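# Stow the limp desk robot arm in the floor case

## Task

Move the unpowered small robot arm (its joints flop freely when pushed) from the desk into the open case on the floor. It must sit deep enough that the case lid could close, and it must be resting still. Do not let it drop more than a few centimetres, since that can count as failure. Finish with the gripper released and the robot moved away from it. The robot itself must not topple or be left leaning, or the task fails.

## Robot and tools

ROBOT. A Hello Robot Stretch 4 with a single arm: an omni-wheel base, a lift that slides up a mast, a telescoping arm that reaches forward, a wrist with yaw, pitch and roll, and a two-finger gripper with bendy steel fingers. It stands about 1.6 m tall, and no part of the base rim is more than 0.23 m from the base origin. Cameras: head_camera (top of mast, looks forward and down; turn the base to look elsewhere), head_left_camera and head_right_camera (fisheyes looking more steeply down, also showing the base and arm), and wrist_camera (behind the fingers, looking along them, fingertips near the bottom of the picture).

FRAMES. Base frame: origin on the floor below the base centre, x forward, y left, z up. hand_pose is reported in this frame and marks a point between the open fingertips; with all wrist joints at 0 its axes line up with the base frame. Its printed position may be a little off. The odometry frame is the base frame as it was when the scene began.

execute_actions. Arguments: actions, a list holding one action or nothing (empty = just report state and images), and cameras, a list of names from head_camera, head_left_camera, head_right_camera, wrist_camera, all (omitted, null or ["all"] gives every camera, [] gives none; an unknown name rejects the call). An action contains base, joints, or both, plus optional pace and contact_limits; alternatively it contains only end_of_arm. Motions in one action begin together and may end at different times.
- base: exactly one command, an offset from where the base last reported itself. translate_m: straight drive in metres, forward positive, -2 to 2. strafe_m: sideways drive in metres, left positive, -2 to 2. rotate_rad: turn in place in radians, counter-clockwise (left) positive, -3.2 to 3.2.
- joints: absolute targets keyed by name. lift_m 0 to 1.2 (m). arm_m 0 to 0.55 (m, extension). wrist_yaw_rad -1.134 to 4.276 (0 straight ahead, positive left, 3.14 tucked back; over 3.4 the arm may block it). wrist_pitch_rad -1.117 to 4.259 (0 level, 1.57 pointing down). wrist_roll_rad -1.117 to 4.259 (0 = fingers level; positive turns clockwise viewed from behind). gripper_m -0.038 to 0.141 (fingertip gap in metres; negative squeezes the tips together). Done tolerances: ±0.004 for lift, arm, gripper; ±0.02 yaw and roll; ±0.05 pitch. Targets past a range are clipped and reported; other bad values or unknown keys reject the whole call.
- pace: "slow", "default", "fast" or "max". Base top speeds 0.1/0.3/0.4/0.6 m/s and 1/2/3/4 rad/s, lowered when the lift is above 0.2 m (down to 0.3 m/s and 1 rad/s at 1.2 m).
- contact_limits: {"arm_m": value}, 0 (gentlest) to 0.75 (firmest), 0.5 if omitted; the arm halts when it pushes harder.
- end_of_arm: "enable_torque" re-powers wrist or gripper motors that shut off.
A joint or base not named in an action may still be driving toward an earlier target. Each action lasts at most 15 s. If a result reports a stop, any later motion, wait or finished_scene calls in that same reply are skipped.

wait: seconds, 0 to 10; the robot keeps its current command and returns the usual state and images. zoom_image: camera plus region [x0, y0, x1, y1] in pixels of that camera's latest full image, origin top-left, at most 504 by 504. read_manual: section "licences" (default), returns licence text only. finished_scene: scene, the integer of the scene you are closing; irreversible, and the task must hold at that moment. Answering with no tool call ends everything.

RESULTS. base_status and joint_status: done; off_target (stopped short, may still push); contact_stop_at_<key> (met something; that part goes slack, a slack lift can sag under load, slack wheels can roll); limit_stop_at_<name> (a built-in limit, e.g. own_body for self-collision, or tilt beyond 6 degrees which slackens lift, arm and wheels); time_out; torque_fault (wrist or gripper motor went limp, send enable_torque). on_its_own lists things you did not command; "held at" there is a target, not a position. lidar_m: 12 horizontal distances in metres, sectors of 30 degrees starting straight ahead and going counter-clockwise (4th left, 7th behind, 10th right); "-" means nothing seen or closer than 0.25 m; sees roughly 0.15 m up to robot height, misses glass and thin legs. wrist_depth_mm: 7x7 grid of depths in mm (100 to 2000), top-left first, "-" unknown. base_odometry counts wheel turns (slip counts as motion); heading -3.142 to 3.142, left positive. A gap over about 0.1 rad between turned_by_wheels and turned_by_imu signals a bump or slip. base_tilt in degrees (forward, right positive) has a fixed bias up to about 1.5. motor_effort: percent of maximum, positive toward higher joint values, peak in brackets; noisy, with fixed offsets. A firm grip shows as a clear change in the gripper effort; neither gripper_m nor done proves you hold something.

GRIPPING AND CARE. Command a gap smaller than the object to grip; tighter pulls it toward the wrist. Fingertips pressed on a surface can stick; raise the lift. The object is limp, so its links swing: support it and lower it gently to the case floor rather than letting go from height. Avoid hard pushes, slams and drops. Do not turn or drive with over 1 kg held and arm_m above 0.2, especially at fast paces, and avoid steady hard pushes with the gripper high; the robot can tip. Tilted-up plus rolled wrist poses can trigger own-body stops. To unfold at the start, send lift_m 0.4 with wrist_yaw_rad 0 together. Loose objects may be nudged occasionally by outside pushes. The simulation continues while you compose replies; the robot holds its last command meanwhile. At the end, open the gripper, lift and back away.

Each tool is called after ">>>" as name(argument=value, ...), one argument or row to a line, values as JSON.

## Session

>>> execute_actions(
  actions=[
    {"joints":{"lift_m":0.4,"wrist_yaw_rad":0}},
  ],
)

Scene clock: 2.47 s.
base_odometry: x=+0.000 y=+0.000 heading=+0.000 (m, m, rad; odometry frame)
turned_by_wheels: +0.000 (rad since the last result)
turned_by_imu: -0.001 (rad since the last result)
base_tilt: forward=-0.3 right=-0.7 (deg)
lidar_m: 1.79 1.84 1.78 1.71 1.76 2.25 2.14 1.05 2.14 2.03 2.10 1.89
base_status: not commanded
joint_positions: lift_m=+0.400 arm_m=+0.000 wrist_yaw_rad=+0.000 wrist_pitch_rad=+0.018 wrist_roll_rad=-0.011 gripper_m=+0.057
joint_status: all done
motor_effort: lift_m=+22(23) arm_m=-1(1) wrist_yaw_rad=+2(4) wrist_pitch_rad=-5(6) wrist_roll_rad=+0(0) gripper_m=-2(3) wheel_0=+0(0) wheel_1=+0(0) wheel_2=+0(0) (%)
hand_pose: x=+0.4589 y=-0.0873 z=+0.5726 quat_wxyz=(+1.000, -0.006, +0.009, +0.000) (m; base frame)
wrist_depth_mm: - - - - - - - / - - - - - - - / - 1983 - - - - - / - - - - - - - / - - - - - - - / 1863 1983 198 1921 201 - - / 1308 1255 1336 112 1366 1336 1430
pictures: head_camera, head_left_camera, head_right_camera, wrist_camera
Images, in order (width x height): head_camera 420x560, head_left_camera 420x672, head_right_camera 420x672, wrist_camera 616x392.

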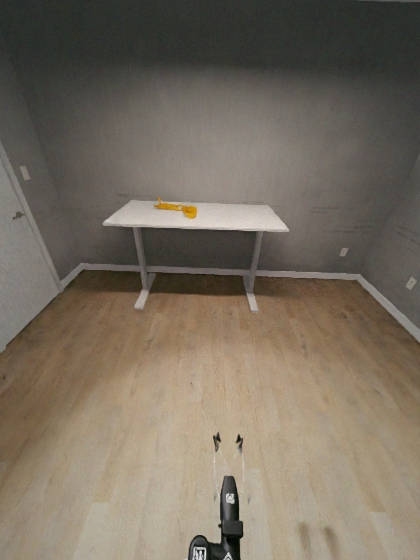

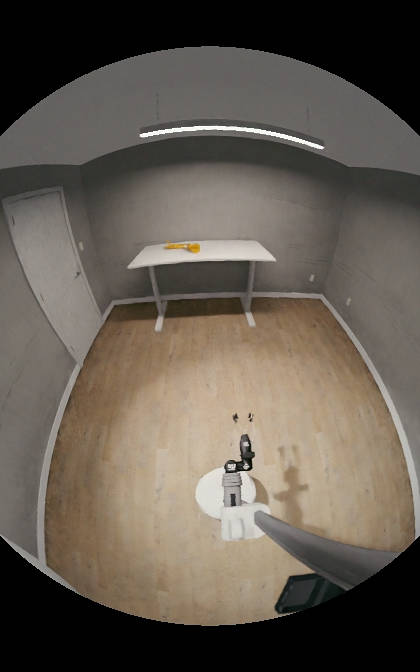

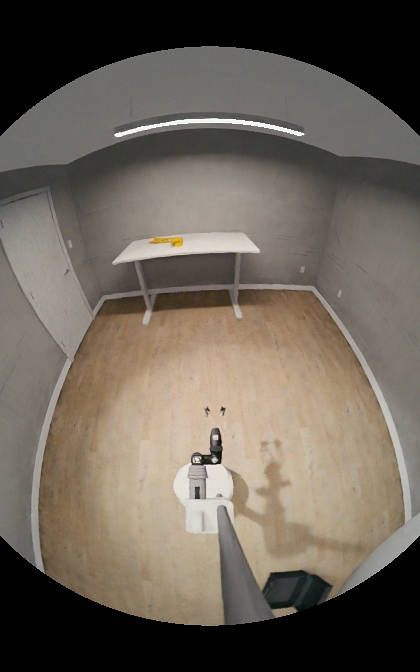

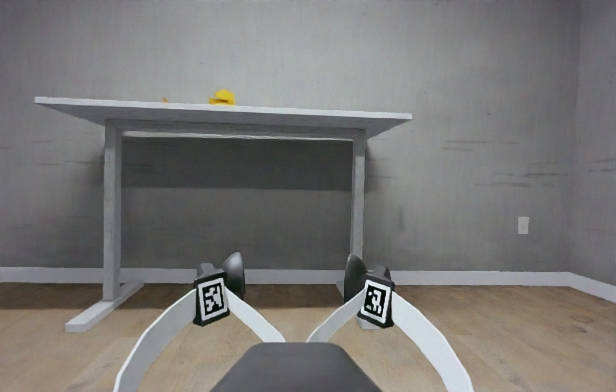

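Case is behind right. Approach the desk.

>>> execute_actions(
  actions=[
    {"base":{"translate_m":1.35},"joints":{"lift_m":1.1,"wrist_pitch_rad":1.0,"gripper_m":0.14},"pace":"fast"},
  ],
  cameras=[],
)

>>> execute_actions(
  actions=[
    {"base":{"strafe_m":0.4},"joints":{"arm_m":0.2}},
  ],
  cameras=["head_camera","wrist_camera"],
)

Scene clock: 10.57 s.
base_odometry: x=+1.350 y=+0.000 heading=+0.000 (m, m, rad; odometry frame)
turned_by_wheels: +0.000 (rad since the last result)
turned_by_imu: -0.002 (rad since the last result)
base_tilt: forward=-0.2 right=-0.7 (deg)
lidar_m: 0.43 0.43 0.61 1.71 1.79 2.42 2.43 2.48 2.11 2.00 0.68 0.46
base_status: done
joint_positions: lift_m=+1.100 arm_m=+0.000 wrist_yaw_rad=+0.000 wrist_pitch_rad=+1.001 wrist_roll_rad=-0.011 gripper_m=+0.140
joint_status: all done
motor_effort: lift_m=+22(22) arm_m=-1(1) wrist_yaw_rad=+2(1) wrist_pitch_rad=-2(4) wrist_roll_rad=+0(0) gripper_m=-1(3) wheel_0=-1(9) wheel_1=-1(8) wheel_2=+3(12) (%)
hand_pose: x=+0.3260 y=-0.0874 z=+1.0351 quat_wxyz=(+0.877, -0.005, +0.480, +0.003) (m; base frame)
wrist_depth_mm: 427 496 496 508 521 530 539 / 430 436 445 452 459 466 477 / 384 392 402 407 413 418 421 / 366 373 375 384 394 402 410 / 1308 1366 1366 1397 1336 1397 1430 / 1229 1182 1229 1281 1229 1281 1336 / 1160 1160 1160 112 1182 1205 1229
pictures: none
No camera images: the call's "cameras" was empty. Leave "cameras" out to get every camera's image.

Scene clock: 13.23 s.
base_odometry: x=+1.350 y=+0.400 heading=+0.000 (m, m, rad; odometry frame)
turned_by_wheels: +0.000 (rad since the last result)
turned_by_imu: +0.000 (rad since the last result)
base_tilt: forward=-0.1 right=-0.7 (deg)
lidar_m: 0.42 0.43 0.57 1.30 1.39 1.87 3.61 2.48 2.53 2.41 0.66 0.44
base_status: done
joint_positions: lift_m=+1.100 arm_m=+0.199 wrist_yaw_rad=+0.000 wrist_pitch_rad=+1.001 wrist_roll_rad=-0.011 gripper_m=+0.140
joint_status: all done
motor_effort: lift_m=+21(22) arm_m=+4(6) wrist_yaw_rad=+2(3) wrist_pitch_rad=-3(4) wrist_roll_rad=+0(0) gripper_m=+2(1) wheel_0=+2(8) wheel_1=-1(11) wheel_2=+1(1) (%)
hand_pose: x=+0.5257 y=-0.0874 z=+1.0351 quat_wxyz=(+0.877, -0.005, +0.480, +0.003) (m; base frame)
wrist_depth_mm: 466 445 433 442 517 525 530 / 430 439 445 418 452 466 469 / 387 392 394 387 290 404 421 / 351 357 359 364 342 375 379 / 322 324 330 336 340 342 345 / 298 290 296 307 301 310 319 / 277 277 283 112 289 290 297
pictures: head_camera, wrist_camera
Images, in order (width x height): head_camera 420x560, wrist_camera 616x392.

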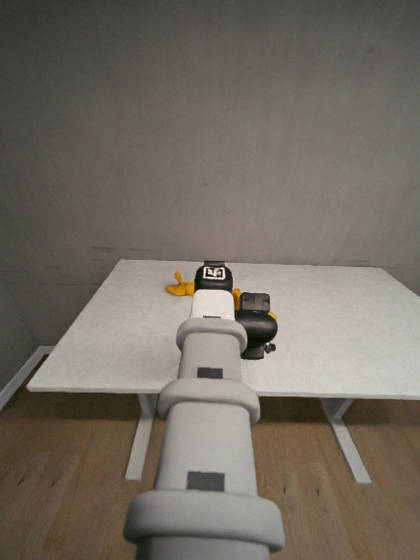

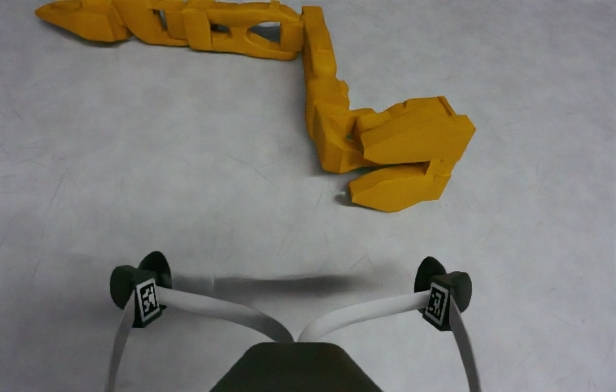

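>>> execute_actions(
  actions=[
    {"base":{"translate_m":0.15},"joints":{"lift_m":1.2,"arm_m":0.4,"wrist_pitch_rad":1.57,"gripper_m":0.09}},
  ],
  cameras=["head_left_camera","wrist_camera"],
)

Scene clock: 18.30 s.
base_odometry: x=+1.500 y=+0.400 heading=+0.000 (m, m, rad; odometry frame)
turned_by_wheels: +0.000 (rad since the last result)
turned_by_imu: -0.001 (rad since the last result)
base_tilt: forward=-0.2 right=-0.6 (deg)
lidar_m: 0.25 0.29 0.39 1.32 1.39 1.87 3.78 2.66 2.54 2.42 0.43 0.30
base_status: done
joint_positions: lift_m=+1.200 arm_m=+0.399 wrist_yaw_rad=+0.000 wrist_pitch_rad=+1.570 wrist_roll_rad=-0.011 gripper_m=+0.090
joint_status: all done
motor_effort: lift_m=+22(19) arm_m=+4(1) wrist_yaw_rad=+1(3) wrist_pitch_rad=+1(6) wrist_roll_rad=+1(0) gripper_m=-1(3) wheel_0=+0(8) wheel_1=+2(7) wheel_2=-1(10) (%)
hand_pose: x=+0.5705 y=-0.0874 z=+1.0895 quat_wxyz=(+0.707, -0.004, +0.707, +0.004) (m; base frame)
wrist_depth_mm: 357 359 364 366 370 373 375 / 304 307 309 366 373 375 377 / 359 362 366 351 373 375 379 / 359 364 366 368 373 377 377 / 359 362 366 368 373 375 379 / 359 364 366 370 220 377 379 / 362 366 368 112 286 377 379
pictures: head_left_camera, wrist_camera
Images, in order (width x height): head_left_camera 420x672, wrist_camera 616x392.

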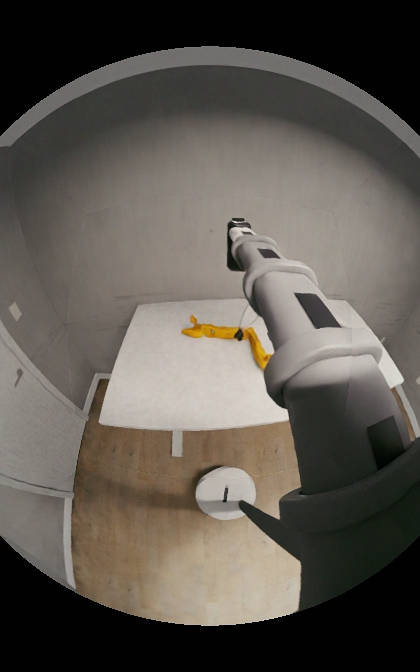

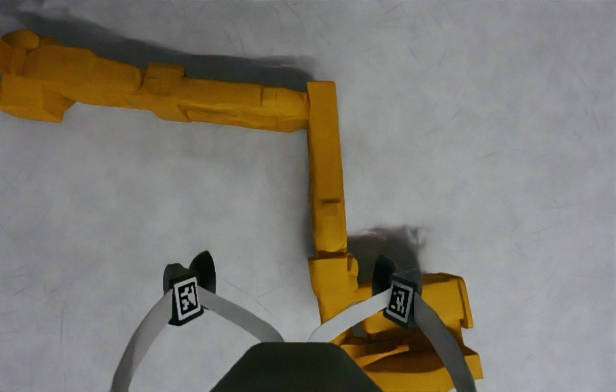

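>>> execute_actions(
  actions=[
    {"base":{"strafe_m":-0.025},"joints":{"arm_m":0.45}},
  ],
  cameras=[],
)

>>> execute_actions(
  actions=[
    {"joints":{"lift_m":1.095}},
  ],
  cameras=["wrist_camera"],
)

>>> execute_actions(
  actions=[
    {"joints":{"gripper_m":-0.02}},
  ],
  cameras=[],
)

>>> execute_actions(
  actions=[
    {"joints":{"lift_m":1.2},"pace":"slow"},
  ],
  cameras=["head_left_camera","wrist_camera"],
)

Scene clock: 29.83 s.
base_odometry: x=+1.500 y=+0.375 heading=+0.000 (m, m, rad; odometry frame)
turned_by_wheels: +0.000 (rad since the last result)
turned_by_imu: -0.001 (rad since the last result)
base_tilt: forward=-0.2 right=-0.6 (deg)
lidar_m: 0.27 0.28 0.39 1.32 1.41 1.92 3.78 2.66 2.49 2.39 0.42 0.27
base_status: done
joint_positions: lift_m=+1.200 arm_m=+0.449 wrist_yaw_rad=+0.000 wrist_pitch_rad=+1.570 wrist_roll_rad=-0.011 gripper_m=+0.090
joint_status: all done
motor_effort: lift_m=+22(22) arm_m=+4(9) wrist_yaw_rad=+1(2) wrist_pitch_rad=-1(2) wrist_roll_rad=+0(1) gripper_m=-1(2) wheel_0=-1(6) wheel_1=+1(10) wheel_2=+0(1) (%)
hand_pose: x=+0.6204 y=-0.0874 z=+1.0895 quat_wxyz=(+0.707, -0.004, +0.707, +0.004) (m; base frame)
wrist_depth_mm: 355 362 364 368 370 373 377 / 357 359 364 368 373 373 377 / 303 306 362 368 373 375 379 / 359 362 366 368 373 375 379 / 359 362 368 368 370 375 379 / 359 364 366 312 221 377 382 / 362 362 368 112 303 382 382
pictures: none
No camera images: the call's "cameras" was empty. Leave "cameras" out to get every camera's image.

Scene clock: 31.30 s.
base_odometry: x=+1.500 y=+0.375 heading=+0.000 (m, m, rad; odometry frame)
turned_by_wheels: +0.000 (rad since the last result)
turned_by_imu: +0.000 (rad since the last result)
base_tilt: forward=-0.1 right=-0.6 (deg)
lidar_m: 0.26 0.28 0.38 1.34 1.41 1.91 3.77 2.66 2.51 2.38 0.43 0.29
base_status: not commanded
joint_positions: lift_m=+1.095 arm_m=+0.449 wrist_yaw_rad=+0.000 wrist_pitch_rad=+1.570 wrist_roll_rad=-0.011 gripper_m=+0.090
joint_status: all done
motor_effort: lift_m=+16(24) arm_m=+5(4) wrist_yaw_rad=+2(1) wrist_pitch_rad=+1(2) wrist_roll_rad=+0(1) gripper_m=+1(3) wheel_0=-1(1) wheel_1=+1(1) wheel_2=+0(0) (%)
hand_pose: x=+0.6204 y=-0.0874 z=+0.9850 quat_wxyz=(+0.707, -0.004, +0.707, +0.004) (m; base frame)
wrist_depth_mm: 255 256 260 262 265 267 270 / 254 257 258 262 264 267 270 / 202 202 202 211 265 267 270 / 256 258 259 262 264 268 271 / 256 258 260 263 266 270 272 / 258 260 262 191 221 270 272 / 257 259 262 112 267 270 272
pictures: wrist_camera
Images, in order (width x height): wrist_camera 616x392.

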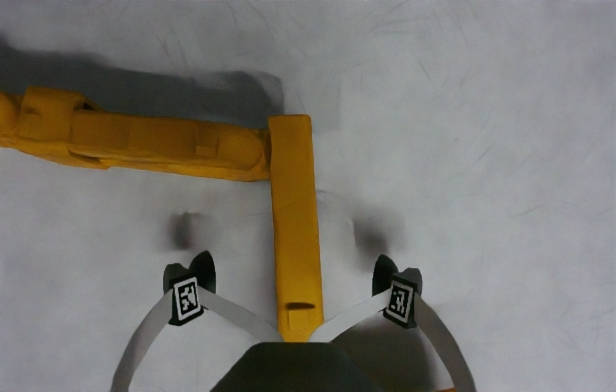

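Scene clock: 33.13 s.
base_odometry: x=+1.500 y=+0.375 heading=+0.000 (m, m, rad; odometry frame)
turned_by_wheels: +0.000 (rad since the last result)
turned_by_imu: +0.000 (rad since the last result)
base_tilt: forward=-0.1 right=-0.5 (deg)
lidar_m: 0.27 0.27 0.38 1.35 1.41 1.91 3.77 2.66 2.51 2.38 0.44 0.30
base_status: not commanded
joint_positions: lift_m=+1.095 arm_m=+0.449 wrist_yaw_rad=+0.000 wrist_pitch_rad=+1.570 wrist_roll_rad=-0.011 gripper_m=-0.019
joint_status: all done
motor_effort: lift_m=+18(18) arm_m=+4(4) wrist_yaw_rad=+3(1) wrist_pitch_rad=+0(2) wrist_roll_rad=+0(2) gripper_m=-25(29) wheel_0=-1(1) wheel_1=+1(1) wheel_2=+0(0) (%)
hand_pose: x=+0.6202 y=-0.0874 z=+0.9848 quat_wxyz=(+0.707, -0.004, +0.707, +0.004) (m; base frame)
wrist_depth_mm: 252 253 257 259 263 265 266 / 198 255 258 259 263 265 267 / 225 195 194 203 263 265 270 / 254 256 260 224 265 268 268 / 256 258 260 189 265 267 270 / 254 258 188 184 187 267 270 / 258 258 262 112 267 268 271
pictures: none
No camera images: the call's "cameras" was empty. Leave "cameras" out to get every camera's image.

Scene clock: 34.87 s.
base_odometry: x=+1.500 y=+0.375 heading=+0.000 (m, m, rad; odometry frame)
turned_by_wheels: +0.000 (rad since the last result)
turned_by_imu: +0.000 (rad since the last result)
base_tilt: forward=-0.1 right=-0.6 (deg)
lidar_m: 0.27 0.28 0.39 1.33 1.40 1.90 3.76 2.64 2.50 2.39 0.42 0.30
base_status: not commanded
joint_positions: lift_m=+1.200 arm_m=+0.449 wrist_yaw_rad=+0.000 wrist_pitch_rad=+1.571 wrist_roll_rad=-0.011 gripper_m=-0.019
joint_status: all done
motor_effort: lift_m=+25(25) arm_m=+4(4) wrist_yaw_rad=+2(1) wrist_pitch_rad=+0(1) wrist_roll_rad=+0(0) gripper_m=-25(25) wheel_0=-1(1) wheel_1=+1(1) wheel_2=+0(0) (%)
hand_pose: x=+0.6202 y=-0.0874 z=+1.0892 quat_wxyz=(+0.707, -0.004, +0.707, +0.004) (m; base frame)
wrist_depth_mm: 355 357 359 364 368 370 370 / 204 359 362 366 368 375 377 / 355 202 197 202 370 375 377 / 357 357 366 198 370 375 379 / 359 362 366 189 368 375 379 / 357 359 187 184 187 375 377 / 364 362 364 112 375 375 382
pictures: head_left_camera, wrist_camera
Images, in order (width x height): head_left_camera 420x672, wrist_camera 616x392.

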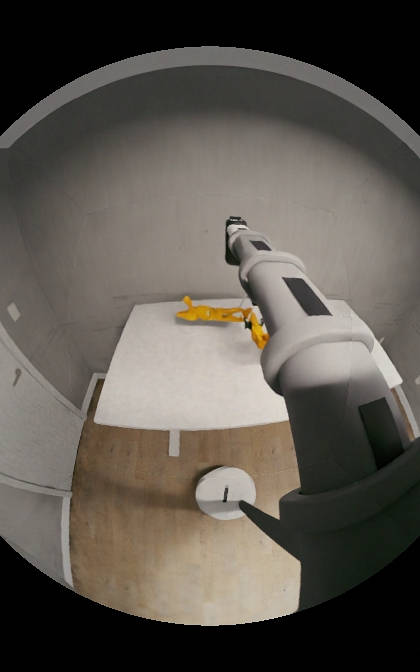

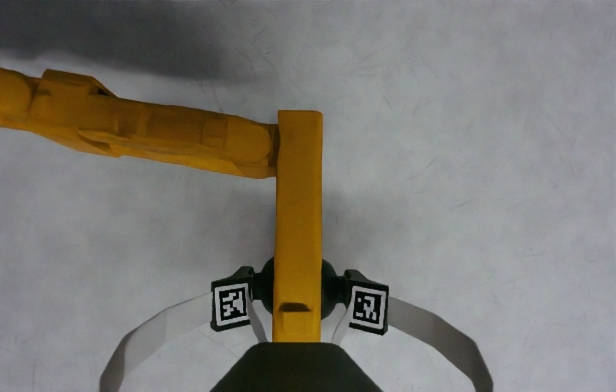

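Held level.

>>> execute_actions(
  actions=[
    {"base":{"translate_m":-1.0},"joints":{"arm_m":0.3}},
  ],
  cameras=[],
)

>>> execute_actions(
  actions=[
    {"base":{"rotate_rad":-2.6},"joints":{"lift_m":0.6},"pace":"slow"},
  ],
  cameras=["head_camera","wrist_camera"],
)

Scene clock: 42.40 s.
base_odometry: x=+0.500 y=+0.375 heading=+0.000 (m, m, rad; odometry frame)
turned_by_wheels: +0.000 (rad since the last result)
turned_by_imu: -0.002 (rad since the last result)
base_tilt: forward=-0.2 right=-0.6 (deg)
lidar_m: 0.35 0.57 1.39 1.33 1.39 1.87 2.66 1.83 2.53 2.41 2.48 0.34
base_status: done
joint_positions: lift_m=+1.200 arm_m=+0.301 wrist_yaw_rad=+0.000 wrist_pitch_rad=+1.571 wrist_roll_rad=-0.011 gripper_m=-0.019
joint_status: all done
motor_effort: lift_m=+25(25) arm_m=-4(7) wrist_yaw_rad=+1(2) wrist_pitch_rad=-1(3) wrist_roll_rad=+0(0) gripper_m=-28(26) wheel_0=+1(2) wheel_1=+0(6) wheel_2=-2(11) (%)
hand_pose: x=+0.4715 y=-0.0874 z=+1.0893 quat_wxyz=(+0.707, -0.004, +0.707, +0.004) (m; base frame)
wrist_depth_mm: 1308 1281 1308 1308 1366 1397 1366 / 205 1308 1308 1336 1366 1366 1366 / 1308 202 197 202 1366 1366 1366 / 1308 1336 1336 198 1397 1336 1397 / 1308 1308 1366 189 1366 1366 1366 / 1281 1336 186 185 187 1397 1366 / 1336 1336 1138 112 1366 1366 1430
pictures: none
No camera images: the call's "cameras" was empty. Leave "cameras" out to get every camera's image.

Scene clock: 47.43 s.
base_odometry: x=+0.500 y=+0.375 heading=-2.600 (m, m, rad; odometry frame)
turned_by_wheels: -2.600 (rad since the last result)
turned_by_imu: -2.574 (rad since the last result)
base_tilt: forward=-0.2 right=-0.7 (deg)
lidar_m: 0.38 0.59 2.37 2.48 1.33 1.27 1.32 1.40 1.36 1.39 1.91 0.32
base_status: done
joint_positions: lift_m=+0.600 arm_m=+0.301 wrist_yaw_rad=+0.000 wrist_pitch_rad=+1.571 wrist_roll_rad=-0.011 gripper_m=-0.019
joint_status: all done
motor_effort: lift_m=+19(24) arm_m=-4(4) wrist_yaw_rad=+2(1) wrist_pitch_rad=+0(2) wrist_roll_rad=+0(0) gripper_m=-26(27) wheel_0=+0(2) wheel_1=+0(5) wheel_2=+2(6) (%)
hand_pose: x=+0.4717 y=-0.0874 z=+0.4898 quat_wxyz=(+0.707, -0.004, +0.707, +0.004) (m; base frame)
wrist_depth_mm: 699 707 715 707 723 732 741 / 204 707 732 707 723 741 741 / 699 201 196 202 732 732 741 / 699 715 715 198 732 741 750 / 715 707 732 189 750 741 750 / 715 715 187 184 188 732 750 / 707 707 723 112 741 741 750
pictures: head_camera, wrist_camera
Images, in order (width x height): head_camera 420x560, wrist_camera 616x392.

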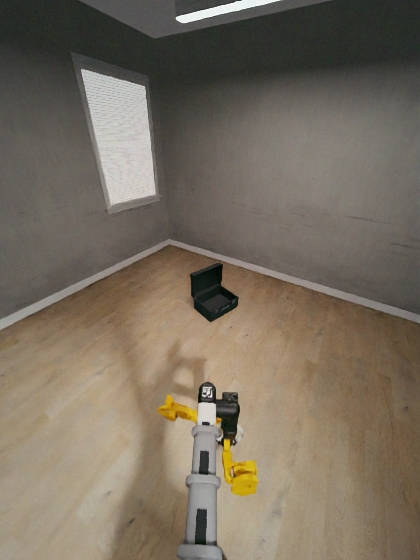

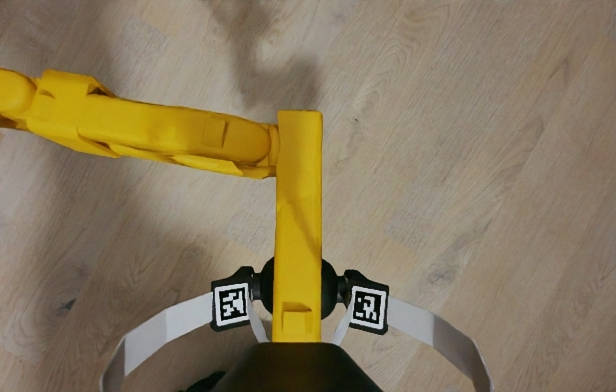

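>>> execute_actions(
  actions=[
    {"base":{"strafe_m":-0.6}},
  ],
  cameras=[],
)

>>> execute_actions(
  actions=[
    {"base":{"translate_m":1.1}},
  ],
  cameras=[],
)

>>> execute_actions(
  actions=[
    {"base":{"rotate_rad":0.75},"pace":"slow"},
  ],
  cameras=["head_camera","wrist_camera"],
)

Scene clock: 55.97 s.
base_odometry: x=+0.190 y=+0.889 heading=-2.600 (m, m, rad; odometry frame)
turned_by_wheels: +0.000 (rad since the last result)
turned_by_imu: -0.003 (rad since the last result)
base_tilt: forward=-0.2 right=-0.5 (deg)
lidar_m: 0.39 0.58 2.90 3.02 1.64 1.55 1.20 0.86 0.82 0.86 1.15 0.34
base_status: done
joint_positions: lift_m=+0.600 arm_m=+0.301 wrist_yaw_rad=+0.000 wrist_pitch_rad=+1.571 wrist_roll_rad=-0.011 gripper_m=-0.019
joint_status: not commanded
motor_effort: lift_m=+19(19) arm_m=-4(4) wrist_yaw_rad=+2(2) wrist_pitch_rad=-2(1) wrist_roll_rad=+0(0) gripper_m=-27(28) wheel_0=-1(7) wheel_1=+0(9) wheel_2=+0(2) (%)
hand_pose: x=+0.4716 y=-0.0874 z=+0.4897 quat_wxyz=(+0.707, -0.004, +0.707, +0.004) (m; base frame)
wrist_depth_mm: 699 707 707 715 723 741 741 / 204 707 715 715 723 741 750 / 707 201 196 202 723 741 750 / 715 715 723 198 732 732 741 / 707 707 715 189 732 741 741 / 707 723 187 184 187 750 750 / 715 715 723 113 750 750 759
pictures: none
No camera images: the call's "cameras" was empty. Leave "cameras" out to get every camera's image.

Scene clock: 61.13 s.
base_odometry: x=-0.752 y=+0.321 heading=-2.599 (m, m, rad; odometry frame)
turned_by_wheels: +0.000 (rad since the last result)
turned_by_imu: -0.001 (rad since the last result)
base_tilt: forward=-0.1 right=-0.7 (deg)
lidar_m: 0.38 0.58 0.82 2.46 2.67 2.52 2.00 1.42 1.38 1.42 1.46 0.33
base_status: done
joint_positions: lift_m=+0.600 arm_m=+0.301 wrist_yaw_rad=+0.000 wrist_pitch_rad=+1.571 wrist_roll_rad=-0.011 gripper_m=-0.019
joint_status: not commanded
motor_effort: lift_m=+19(19) arm_m=-4(4) wrist_yaw_rad=+1(2) wrist_pitch_rad=-1(0) wrist_roll_rad=+0(0) gripper_m=-26(27) wheel_0=+1(6) wheel_1=+2(7) wheel_2=-1(10) (%)
hand_pose: x=+0.4716 y=-0.0874 z=+0.4897 quat_wxyz=(+0.707, -0.004, +0.707, +0.004) (m; base frame)
wrist_depth_mm: 647 715 715 723 732 732 732 / 204 707 707 723 723 741 732 / 707 201 197 202 723 741 732 / 707 715 723 198 732 732 750 / 707 715 715 189 723 741 750 / 699 715 187 183 187 750 750 / 715 715 715 112 741 741 750
pictures: none
No camera images: the call's "cameras" was empty. Leave "cameras" out to get every camera's image.

Scene clock: 63.13 s.
base_odometry: x=-0.752 y=+0.321 heading=-1.850 (m, m, rad; odometry frame)
turned_by_wheels: +0.750 (rad since the last result)
turned_by_imu: +0.742 (rad since the last result)
base_tilt: forward=-0.2 right=-0.6 (deg)
lidar_m: 0.39 0.58 2.67 2.51 2.52 1.62 1.36 1.35 1.56 1.41 1.40 0.33
base_status: done
joint_positions: lift_m=+0.600 arm_m=+0.301 wrist_yaw_rad=+0.000 wrist_pitch_rad=+1.571 wrist_roll_rad=-0.011 gripper_m=-0.019
joint_status: not commanded
motor_effort: lift_m=+19(19) arm_m=-4(4) wrist_yaw_rad=+0(3) wrist_pitch_rad=-2(1) wrist_roll_rad=+0(0) gripper_m=-25(29) wheel_0=+0(5) wheel_1=-1(4) wheel_2=-2(6) (%)
hand_pose: x=+0.4716 y=-0.0874 z=+0.4897 quat_wxyz=(+0.707, -0.004, +0.707, +0.004) (m; base frame)
wrist_depth_mm: 707 707 707 676 668 732 741 / 204 707 723 723 723 732 732 / 699 202 198 202 732 741 741 / 699 715 723 197 732 732 741 / 707 715 723 189 732 741 759 / 715 707 187 183 187 741 750 / 715 715 723 112 741 741 759
pictures: head_camera, wrist_camera
Images, in order (width x height): head_camera 420x560, wrist_camera 616x392.

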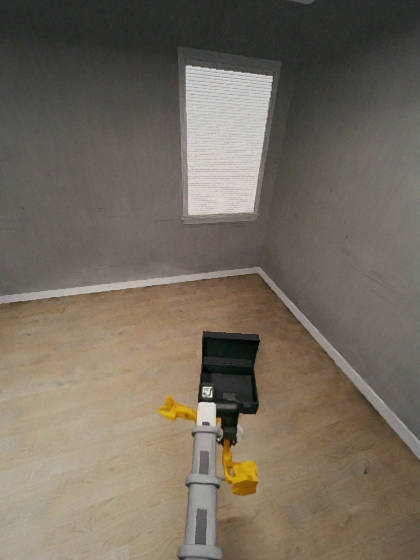

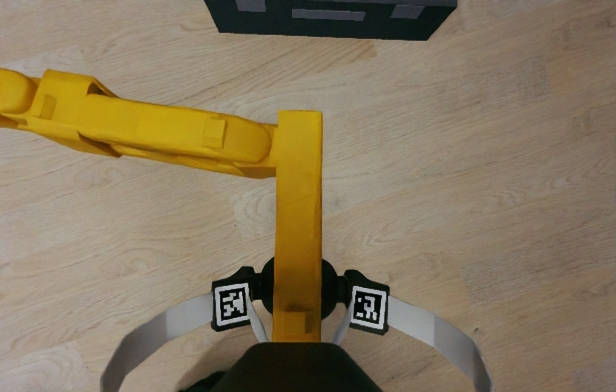

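>>> execute_actions(
  actions=[
    {"joints":{"wrist_pitch_rad":0.3,"gripper_m":-0.035,"arm_m":0.15},"pace":"slow"},
  ],
  cameras=["head_camera","wrist_camera"],
)

>>> execute_actions(
  actions=[
    {"joints":{"wrist_pitch_rad":1.57,"arm_m":0.3},"pace":"slow"},
  ],
  cameras=["head_camera","head_left_camera","wrist_camera"],
)

Scene clock: 76.13 s.
base_odometry: x=-0.752 y=+0.321 heading=-1.849 (m, m, rad; odometry frame)
turned_by_wheels: +0.000 (rad since the last result)
turned_by_imu: -0.001 (rad since the last result)
base_tilt: forward=-0.2 right=-0.6 (deg)
lidar_m: 0.45 2.36 2.68 2.54 2.52 1.63 1.37 1.36 1.56 1.41 1.39 0.50
base_status: not commanded
joint_positions: lift_m=+0.600 arm_m=+0.151 wrist_yaw_rad=+0.000 wrist_pitch_rad=+0.309 wrist_roll_rad=-0.012 gripper_m=-0.034
joint_status: all done
on_its_own: wrist_pitch_rad is at rest, and its effort (-27) is outside its rest range (-23 to +23)
motor_effort: lift_m=+19(19) arm_m=-4(2) wrist_yaw_rad=+1(15) wrist_pitch_rad=-27(30) wrist_roll_rad=+2(7) gripper_m=-30(31) wheel_0=+0(2) wheel_1=+0(1) wheel_2=-1(2) (%)
hand_pose: x=+0.5965 y=-0.0874 z=+0.6903 quat_wxyz=(+0.988, -0.006, +0.154, +0.001) (m; base frame)
wrist_depth_mm: 1661 1756 1921 - - 1537 1205 / 1756 1863 1983 - - 1537 1255 / 1808 1983 1921 181 - 1576 1255 / 1921 1921 178 182 - 1618 1255 / 1708 1756 184 182 1808 1661 1308 / 1308 1229 183 180 186 1430 1281 / 1060 185 991 112 1042 1060 1138
pictures: head_camera, wrist_camera
Images, in order (width x height): head_camera 420x560, wrist_camera 616x392.

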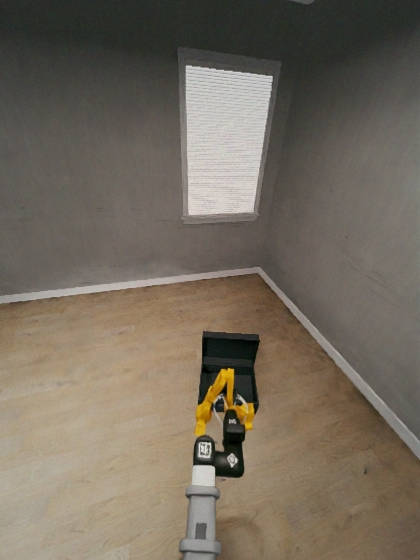

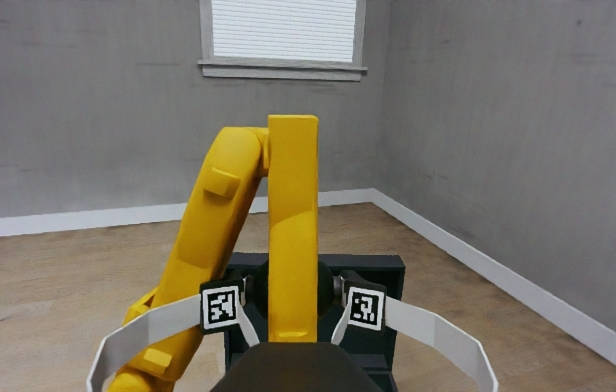

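Scene clock: 78.93 s.
base_odometry: x=-0.752 y=+0.321 heading=-1.849 (m, m, rad; odometry frame)
turned_by_wheels: +0.000 (rad since the last result)
turned_by_imu: -0.001 (rad since the last result)
base_tilt: forward=-0.2 right=-0.5 (deg)
lidar_m: 0.33 2.37 2.69 2.53 2.53 1.63 1.37 1.36 1.57 1.41 1.40 0.34
base_status: not commanded
joint_positions: lift_m=+0.600 arm_m=+0.299 wrist_yaw_rad=+0.000 wrist_pitch_rad=+1.568 wrist_roll_rad=-0.011 gripper_m=-0.034
joint_status: all done
motor_effort: lift_m=+19(20) arm_m=+4(7) wrist_yaw_rad=+3(2) wrist_pitch_rad=+6(26) wrist_roll_rad=+2(3) gripper_m=-32(32) wheel_0=+0(0) wheel_1=+0(0) wheel_2=-1(1) (%)
hand_pose: x=+0.4709 y=-0.0874 z=+0.4897 quat_wxyz=(+0.708, -0.004, +0.706, +0.004) (m; base frame)
wrist_depth_mm: 699 699 715 676 668 732 741 / 707 707 715 723 732 723 750 / 699 723 707 170 732 741 741 / 699 715 171 175 732 750 750 / 707 707 183 177 723 741 759 / 707 216 182 182 184 732 750 / 715 196 715 112 741 741 750
pictures: head_camera, head_left_camera, wrist_camera
Images, in order (width x height): head_camera 420x560, head_left_camera 420x672, wrist_camera 616x392.

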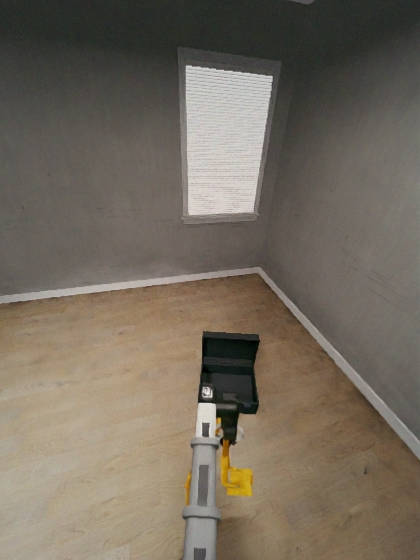

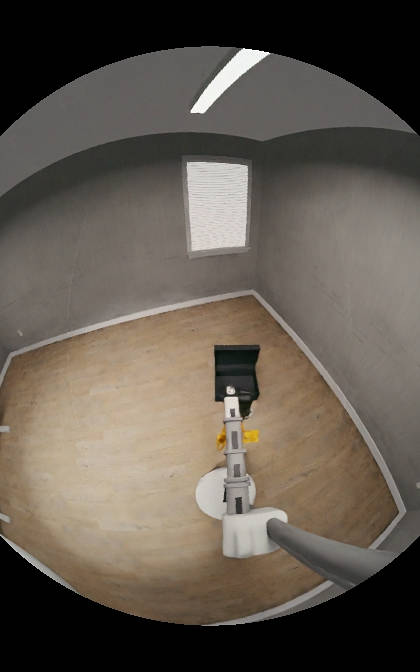

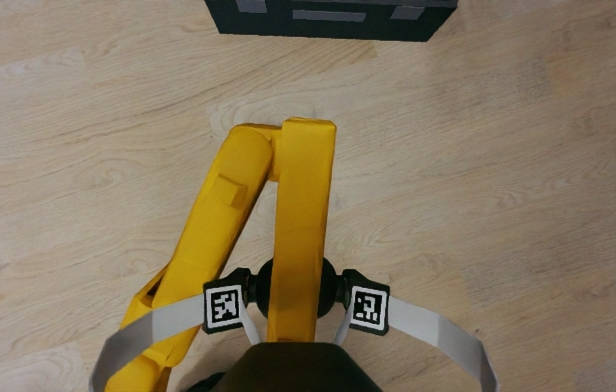

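>>> execute_actions(
  actions=[
    {"base":{"translate_m":0.3},"joints":{"wrist_roll_rad":1.57,"arm_m":0.5,"lift_m":0.45}},
  ],
  cameras=[],
)

>>> execute_actions(
  actions=[
    {"base":{"strafe_m":-0.09}},
  ],
)

>>> zoom_image(
  camera="head_camera",
  region=[110,340,330,520],
)

Scene clock: 84.90 s.
base_odometry: x=-0.834 y=+0.033 heading=-1.850 (m, m, rad; odometry frame)
turned_by_wheels: +0.000 (rad since the last result)
turned_by_imu: -0.001 (rad since the last result)
base_tilt: forward=-0.3 right=-0.6 (deg)
lidar_m: 0.53 2.07 2.36 2.64 2.62 2.00 1.64 1.64 1.57 1.32 1.30 0.54
base_status: done
joint_positions: lift_m=+0.450 arm_m=+0.499 wrist_yaw_rad=+0.000 wrist_pitch_rad=+1.575 wrist_roll_rad=+1.569 gripper_m=-0.034
joint_status: all done
motor_effort: lift_m=+19(17) arm_m=+4(7) wrist_yaw_rad=+2(2) wrist_pitch_rad=-11(14) wrist_roll_rad=+3(5) gripper_m=-32(31) wheel_0=+0(2) wheel_1=+0(7) wheel_2=-2(9) (%)
hand_pose: x=+0.6690 y=-0.0874 z=+0.3398 quat_wxyz=(+0.499, +0.499, +0.501, -0.501) (m; base frame)
wrist_depth_mm: 259 387 442 473 504 574 580 / 260 399 535 539 539 574 580 / 262 404 424 174 544 574 591 / 262 407 170 175 549 585 585 / 262 402 183 178 549 580 585 / 263 330 183 182 183 585 591 / 264 193 445 112 580 597 585
pictures: none
No camera images: the call's "cameras" was empty. Leave "cameras" out to get every camera's image.

Scene clock: 86.30 s.
base_odometry: x=-0.921 y=+0.058 heading=-1.850 (m, m, rad; odometry frame)
turned_by_wheels: +0.000 (rad since the last result)
turned_by_imu: +0.000 (rad since the last result)
base_tilt: forward=-0.1 right=-0.5 (deg)
lidar_m: 0.52 2.10 2.39 2.71 2.70 1.96 1.64 1.61 1.47 1.22 1.22 0.54
base_status: done
joint_positions: lift_m=+0.450 arm_m=+0.499 wrist_yaw_rad=+0.000 wrist_pitch_rad=+1.571 wrist_roll_rad=+1.570 gripper_m=-0.034
joint_status: not commanded
motor_effort: lift_m=+19(19) arm_m=+4(4) wrist_yaw_rad=+1(1) wrist_pitch_rad=-1(11) wrist_roll_rad=+1(5) gripper_m=-34(30) wheel_0=-1(5) wheel_1=-1(8) wheel_2=+0(3) (%)
hand_pose: x=+0.6701 y=-0.0874 z=+0.3398 quat_wxyz=(+0.500, +0.500, +0.500, -0.500) (m; base frame)
wrist_depth_mm: 228 554 554 564 564 580 580 / 255 353 559 559 569 569 580 / 257 394 430 167 549 580 580 / 257 394 166 170 549 585 585 / 259 370 182 177 544 585 591 / 258 193 183 183 185 574 585 / 259 202 480 112 525 580 591
pictures: head_camera, head_left_camera, head_right_camera, wrist_camera
Images, in order (width x height): head_camera 420x560, head_left_camera 420x672, head_right_camera 420x672, wrist_camera 616x392.

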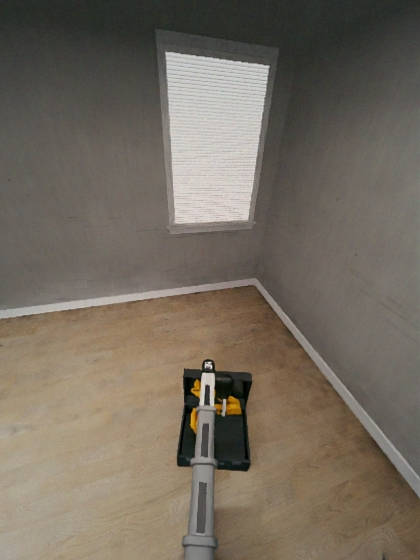

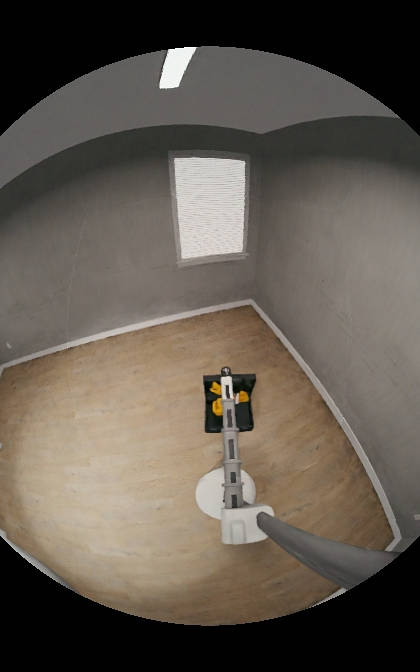

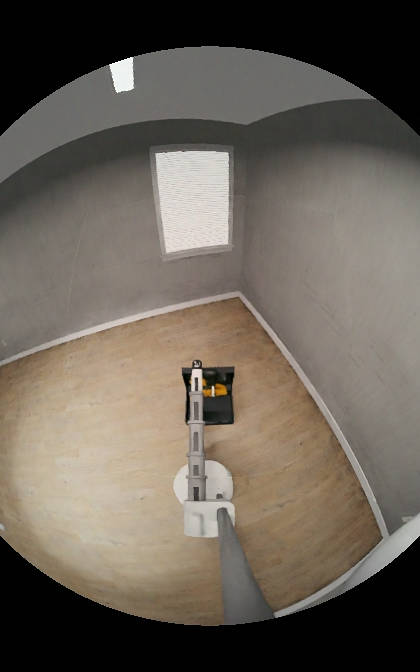

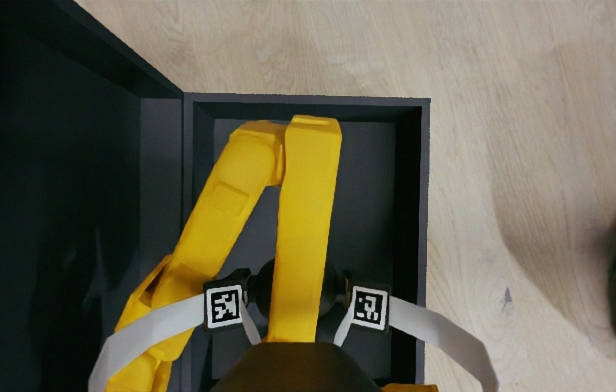

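Region (110, 340, 330, 520) of head_camera's 420x560 image, scaled by 2.291, with more detail than that image has; it fills the top 412 rows of this view, and the rest is white.

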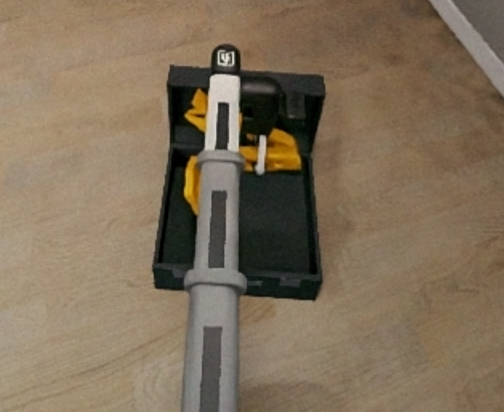

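>>> execute_actions(
  actions=[
    {"base":{"strafe_m":-0.04},"joints":{"arm_m":0.48,"lift_m":0.33},"pace":"slow"},
  ],
  cameras=["head_left_camera","wrist_camera"],
)

>>> zoom_image(
  camera="head_left_camera",
  region=[170,350,290,450],
)

Scene clock: 95.93 s.
base_odometry: x=-0.959 y=+0.069 heading=-1.850 (m, m, rad; odometry frame)
turned_by_wheels: +0.000 (rad since the last result)
turned_by_imu: -0.001 (rad since the last result)
base_tilt: forward=-0.1 right=-0.5 (deg)
lidar_m: 0.49 0.63 2.39 2.75 2.76 1.95 1.61 1.62 1.44 1.19 1.19 0.54
base_status: done
joint_positions: lift_m=+0.330 arm_m=+0.481 wrist_yaw_rad=+0.000 wrist_pitch_rad=+1.571 wrist_roll_rad=+1.570 gripper_m=-0.034
joint_status: all done
motor_effort: lift_m=+19(21) arm_m=-4(2) wrist_yaw_rad=+1(1) wrist_pitch_rad=-1(1) wrist_roll_rad=+0(1) gripper_m=-33(33) wheel_0=+3(3) wheel_1=-3(10) wheel_2=+0(1) (%)
hand_pose: x=+0.6516 y=-0.0874 z=+0.2198 quat_wxyz=(+0.500, +0.500, +0.500, -0.500) (m; base frame)
wrist_depth_mm: 433 439 436 442 452 449 449 / 240 436 442 442 449 445 452 / 283 304 309 167 379 452 455 / 283 312 166 170 424 455 459 / 286 307 181 176 427 455 462 / 286 193 183 183 185 455 462 / 286 201 424 112 418 317 462
pictures: head_left_camera, wrist_camera
Images, in order (width x height): head_left_camera 420x672, wrist_camera 616x392.

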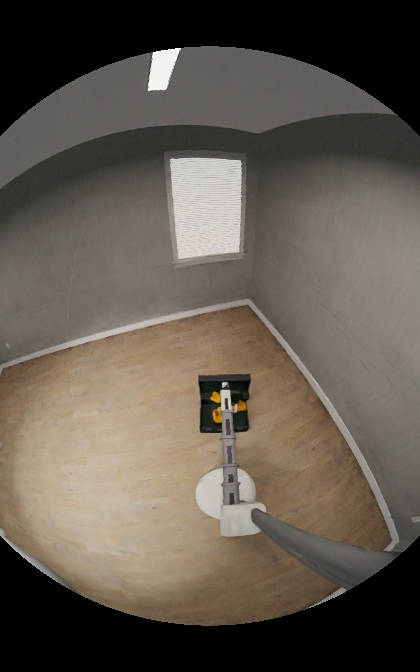

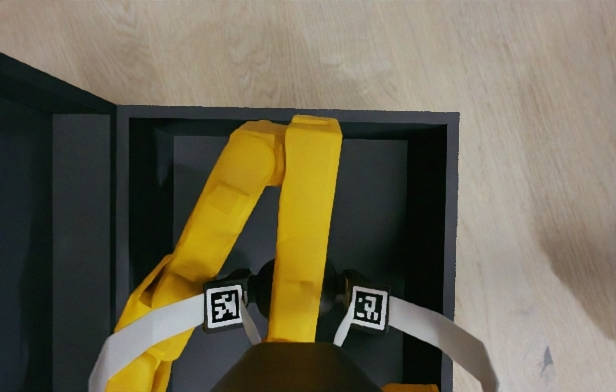

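Region (170, 350, 290, 450) of head_left_camera's 420x672 image, scaled by 4.200, with more detail than that image has.

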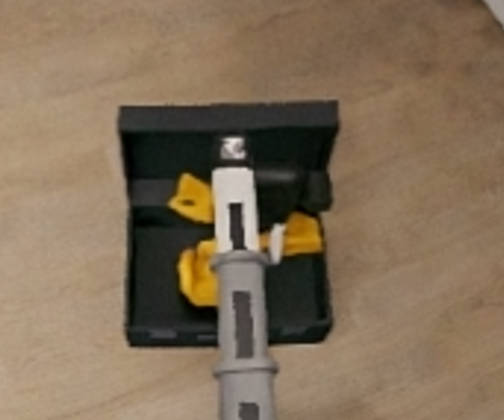

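>>> execute_actions(
  actions=[
    {"joints":{"lift_m":0.19},"pace":"slow"},
  ],
  cameras=["head_left_camera","wrist_camera"],
)

>>> zoom_image(
  camera="head_left_camera",
  region=[170,350,290,450],
)

Scene clock: 102.77 s.
base_odometry: x=-0.959 y=+0.069 heading=-1.850 (m, m, rad; odometry frame)
turned_by_wheels: +0.000 (rad since the last result)
turned_by_imu: -0.001 (rad since the last result)
base_tilt: forward=-0.1 right=-0.7 (deg)
lidar_m: 0.50 0.65 2.40 2.76 2.76 1.93 1.62 1.60 1.43 1.19 1.19 0.54
base_status: not commanded
joint_positions: lift_m=+0.190 arm_m=+0.481 wrist_yaw_rad=+0.000 wrist_pitch_rad=+1.573 wrist_roll_rad=+1.569 gripper_m=-0.034
joint_status: all done
motor_effort: lift_m=+17(15) arm_m=-4(4) wrist_yaw_rad=+1(0) wrist_pitch_rad=-6(12) wrist_roll_rad=+2(3) gripper_m=-25(31) wheel_0=+2(2) wheel_1=-2(3) wheel_2=+0(0) (%)
hand_pose: x=+0.6510 y=-0.0874 z=+0.0799 quat_wxyz=(+0.500, +0.499, +0.501, -0.500) (m; base frame)
wrist_depth_mm: 297 297 300 304 304 307 310 / 183 202 198 182 194 190 172 / 203 276 181 185 282 249 182 / 203 277 178 186 283 249 182 / 204 278 196 186 285 249 185 / 204 183 183 184 185 246 185 / 206 185 283 112 287 216 185
pictures: head_left_camera, wrist_camera
Images, in order (width x height): head_left_camera 420x672, wrist_camera 616x392.

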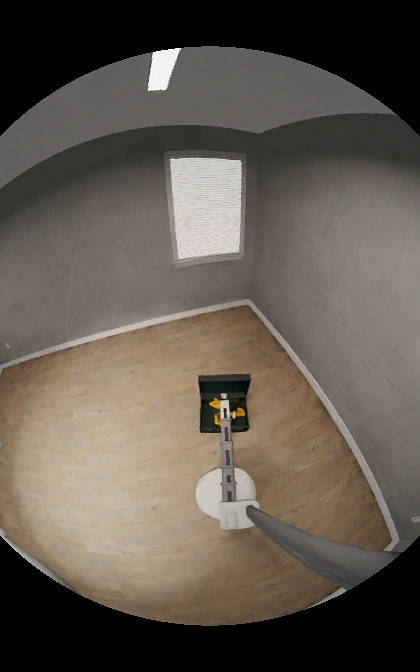

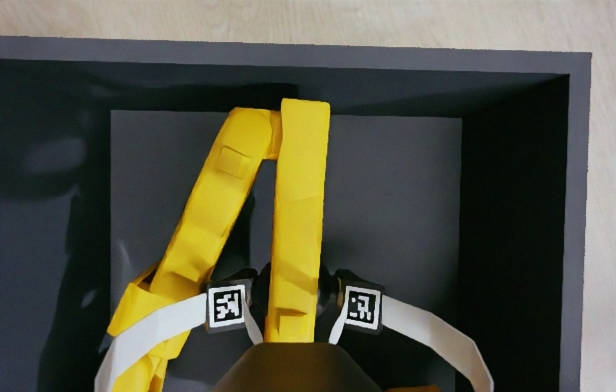

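Region (170, 350, 290, 450) of head_left_camera's 420x672 image, scaled by 4.200, with more detail than that image has.

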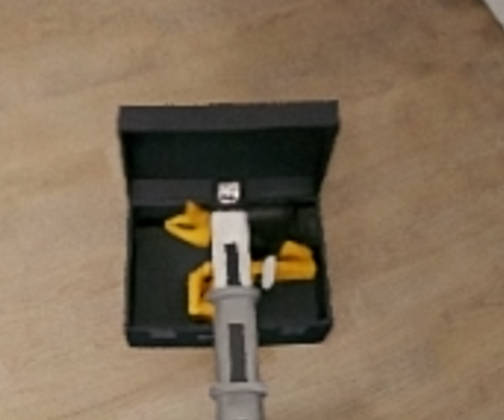

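The tip may be catching the back rim; retract slightly, then lower.

>>> execute_actions(
  actions=[
    {"joints":{"arm_m":0.462},"pace":"slow"},
  ],
  cameras=[],
)

>>> execute_actions(
  actions=[
    {"joints":{"lift_m":0.17},"pace":"slow"},
  ],
  cameras=[],
)

>>> execute_actions(
  actions=[
    {"joints":{"gripper_m":0.035}},
  ],
  cameras=["wrist_camera"],
)

>>> execute_actions(
  actions=[
    {"joints":{"lift_m":0.6,"wrist_roll_rad":4.2}},
  ],
  cameras=["wrist_camera"],
)

Scene clock: 108.70 s.
base_odometry: x=-0.959 y=+0.069 heading=-1.850 (m, m, rad; odometry frame)
turned_by_wheels: +0.000 (rad since the last result)
turned_by_imu: -0.001 (rad since the last result)
base_tilt: forward=-0.3 right=-0.6 (deg)
lidar_m: 0.52 0.62 2.41 2.77 2.74 1.93 1.61 1.61 1.42 1.20 1.19 0.54
base_status: not commanded
joint_positions: lift_m=+0.190 arm_m=+0.463 wrist_yaw_rad=+0.000 wrist_pitch_rad=+1.571 wrist_roll_rad=+1.570 gripper_m=-0.034
joint_status: all done
motor_effort: lift_m=+18(18) arm_m=-4(2) wrist_yaw_rad=+2(0) wrist_pitch_rad=-3(7) wrist_roll_rad=+1(2) gripper_m=-26(24) wheel_0=+2(2) wheel_1=-2(2) wheel_2=+0(0) (%)
hand_pose: x=+0.6336 y=-0.0874 z=+0.0799 quat_wxyz=(+0.500, +0.500, +0.500, -0.500) (m; base frame)
wrist_depth_mm: 296 300 300 301 306 306 309 / 203 201 198 186 193 190 310 / 229 277 180 186 282 215 312 / 229 278 178 186 283 213 312 / 229 278 202 185 285 213 314 / 231 181 182 183 184 213 315 / 232 183 282 112 286 187 315
pictures: none
No camera images: the call's "cameras" was empty. Leave "cameras" out to get every camera's image.

Scene clock: 109.60 s.
base_odometry: x=-0.959 y=+0.069 heading=-1.850 (m, m, rad; odometry frame)
turned_by_wheels: +0.000 (rad since the last result)
turned_by_imu: +0.000 (rad since the last result)
base_tilt: forward=-0.2 right=-0.6 (deg)
lidar_m: 0.51 0.63 2.41 2.74 2.75 1.93 1.62 1.60 1.42 1.18 1.18 0.54
base_status: not commanded
joint_positions: lift_m=+0.170 arm_m=+0.463 wrist_yaw_rad=+0.000 wrist_pitch_rad=+1.571 wrist_roll_rad=+1.570 gripper_m=-0.034
joint_status: all done
motor_effort: lift_m=+17(18) arm_m=-4(5) wrist_yaw_rad=+1(2) wrist_pitch_rad=-3(1) wrist_roll_rad=+1(1) gripper_m=-24(23) wheel_0=+2(2) wheel_1=-2(2) wheel_2=+0(0) (%)
hand_pose: x=+0.6337 y=-0.0874 z=+0.0599 quat_wxyz=(+0.500, +0.500, +0.500, -0.500) (m; base frame)
wrist_depth_mm: 150 149 148 149 285 289 287 / 201 200 196 194 192 189 161 / 228 259 191 196 263 215 161 / 229 258 186 192 264 214 164 / 229 259 215 191 265 213 164 / 231 182 183 183 184 212 163 / 231 177 263 112 267 186 164
pictures: none
No camera images: the call's "cameras" was empty. Leave "cameras" out to get every camera's image.

Scene clock: 111.00 s.
base_odometry: x=-0.959 y=+0.069 heading=-1.850 (m, m, rad; odometry frame)
turned_by_wheels: +0.000 (rad since the last result)
turned_by_imu: +0.000 (rad since the last result)
base_tilt: forward=-0.2 right=-0.6 (deg)
lidar_m: 0.51 0.63 2.39 2.76 2.74 1.93 1.61 1.62 1.42 1.18 1.18 0.54
base_status: not commanded
joint_positions: lift_m=+0.170 arm_m=+0.463 wrist_yaw_rad=+0.001 wrist_pitch_rad=+1.572 wrist_roll_rad=+1.570 gripper_m=+0.035
joint_status: all done
motor_effort: lift_m=+17(16) arm_m=-4(4) wrist_yaw_rad=+0(1) wrist_pitch_rad=-5(12) wrist_roll_rad=+1(2) gripper_m=+1(25) wheel_0=+2(2) wheel_1=-2(2) wheel_2=+0(0) (%)
hand_pose: x=+0.6335 y=-0.0874 z=+0.0599 quat_wxyz=(+0.500, +0.499, +0.501, -0.500) (m; base frame)
wrist_depth_mm: 151 150 151 286 287 289 290 / 201 199 196 195 191 187 163 / 225 262 260 213 265 218 167 / 228 260 198 208 267 218 167 / 228 263 198 199 267 216 166 / 229 189 189 192 268 216 165 / 229 181 266 112 271 201 165
pictures: wrist_camera
Images, in order (width x height): wrist_camera 616x392.

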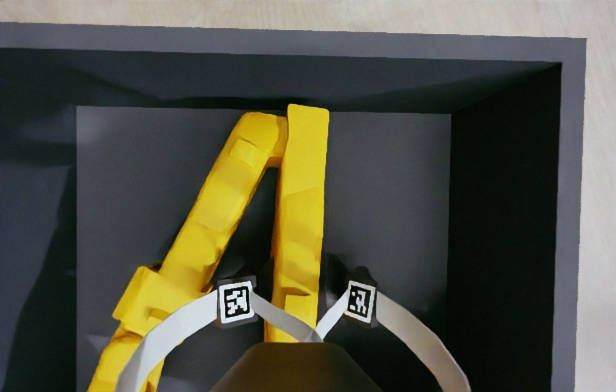

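Scene clock: 113.70 s.
base_odometry: x=-0.959 y=+0.069 heading=-1.850 (m, m, rad; odometry frame)
turned_by_wheels: +0.000 (rad since the last result)
turned_by_imu: -0.001 (rad since the last result)
base_tilt: forward=-0.1 right=-0.6 (deg)
lidar_m: 0.49 2.12 2.42 2.75 2.74 1.94 1.62 1.61 1.43 1.18 1.18 0.54
base_status: not commanded
joint_positions: lift_m=+0.600 arm_m=+0.463 wrist_yaw_rad=+0.000 wrist_pitch_rad=+1.570 wrist_roll_rad=+4.200 gripper_m=+0.035
joint_status: all done
motor_effort: lift_m=+22(26) arm_m=-4(4) wrist_yaw_rad=+2(2) wrist_pitch_rad=+2(13) wrist_roll_rad=+2(4) gripper_m=-6(6) wheel_0=+2(2) wheel_1=-1(2) wheel_2=+0(0) (%)
hand_pose: x=+0.6339 y=-0.0874 z=+0.4895 quat_wxyz=(-0.357, +0.611, -0.357, -0.610) (m; base frame)
wrist_depth_mm: 521 699 707 723 723 732 741 / 640 699 707 699 699 732 741 / 691 707 707 640 707 574 418 / 699 707 683 691 640 521 312 / 691 715 699 647 591 445 314 / 715 723 194 609 455 319 759 / 707 707 715 112 480 315 750
pictures: wrist_camera
Images, in order (width x height): wrist_camera 616x392.

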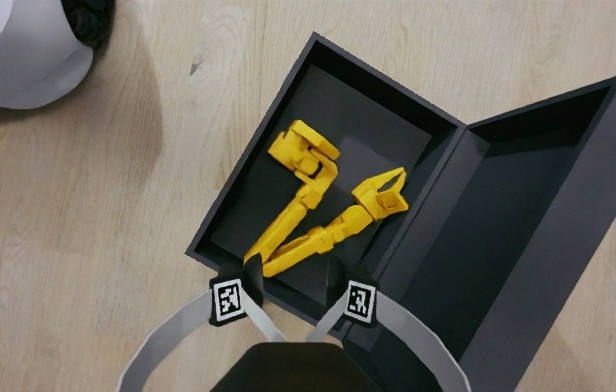

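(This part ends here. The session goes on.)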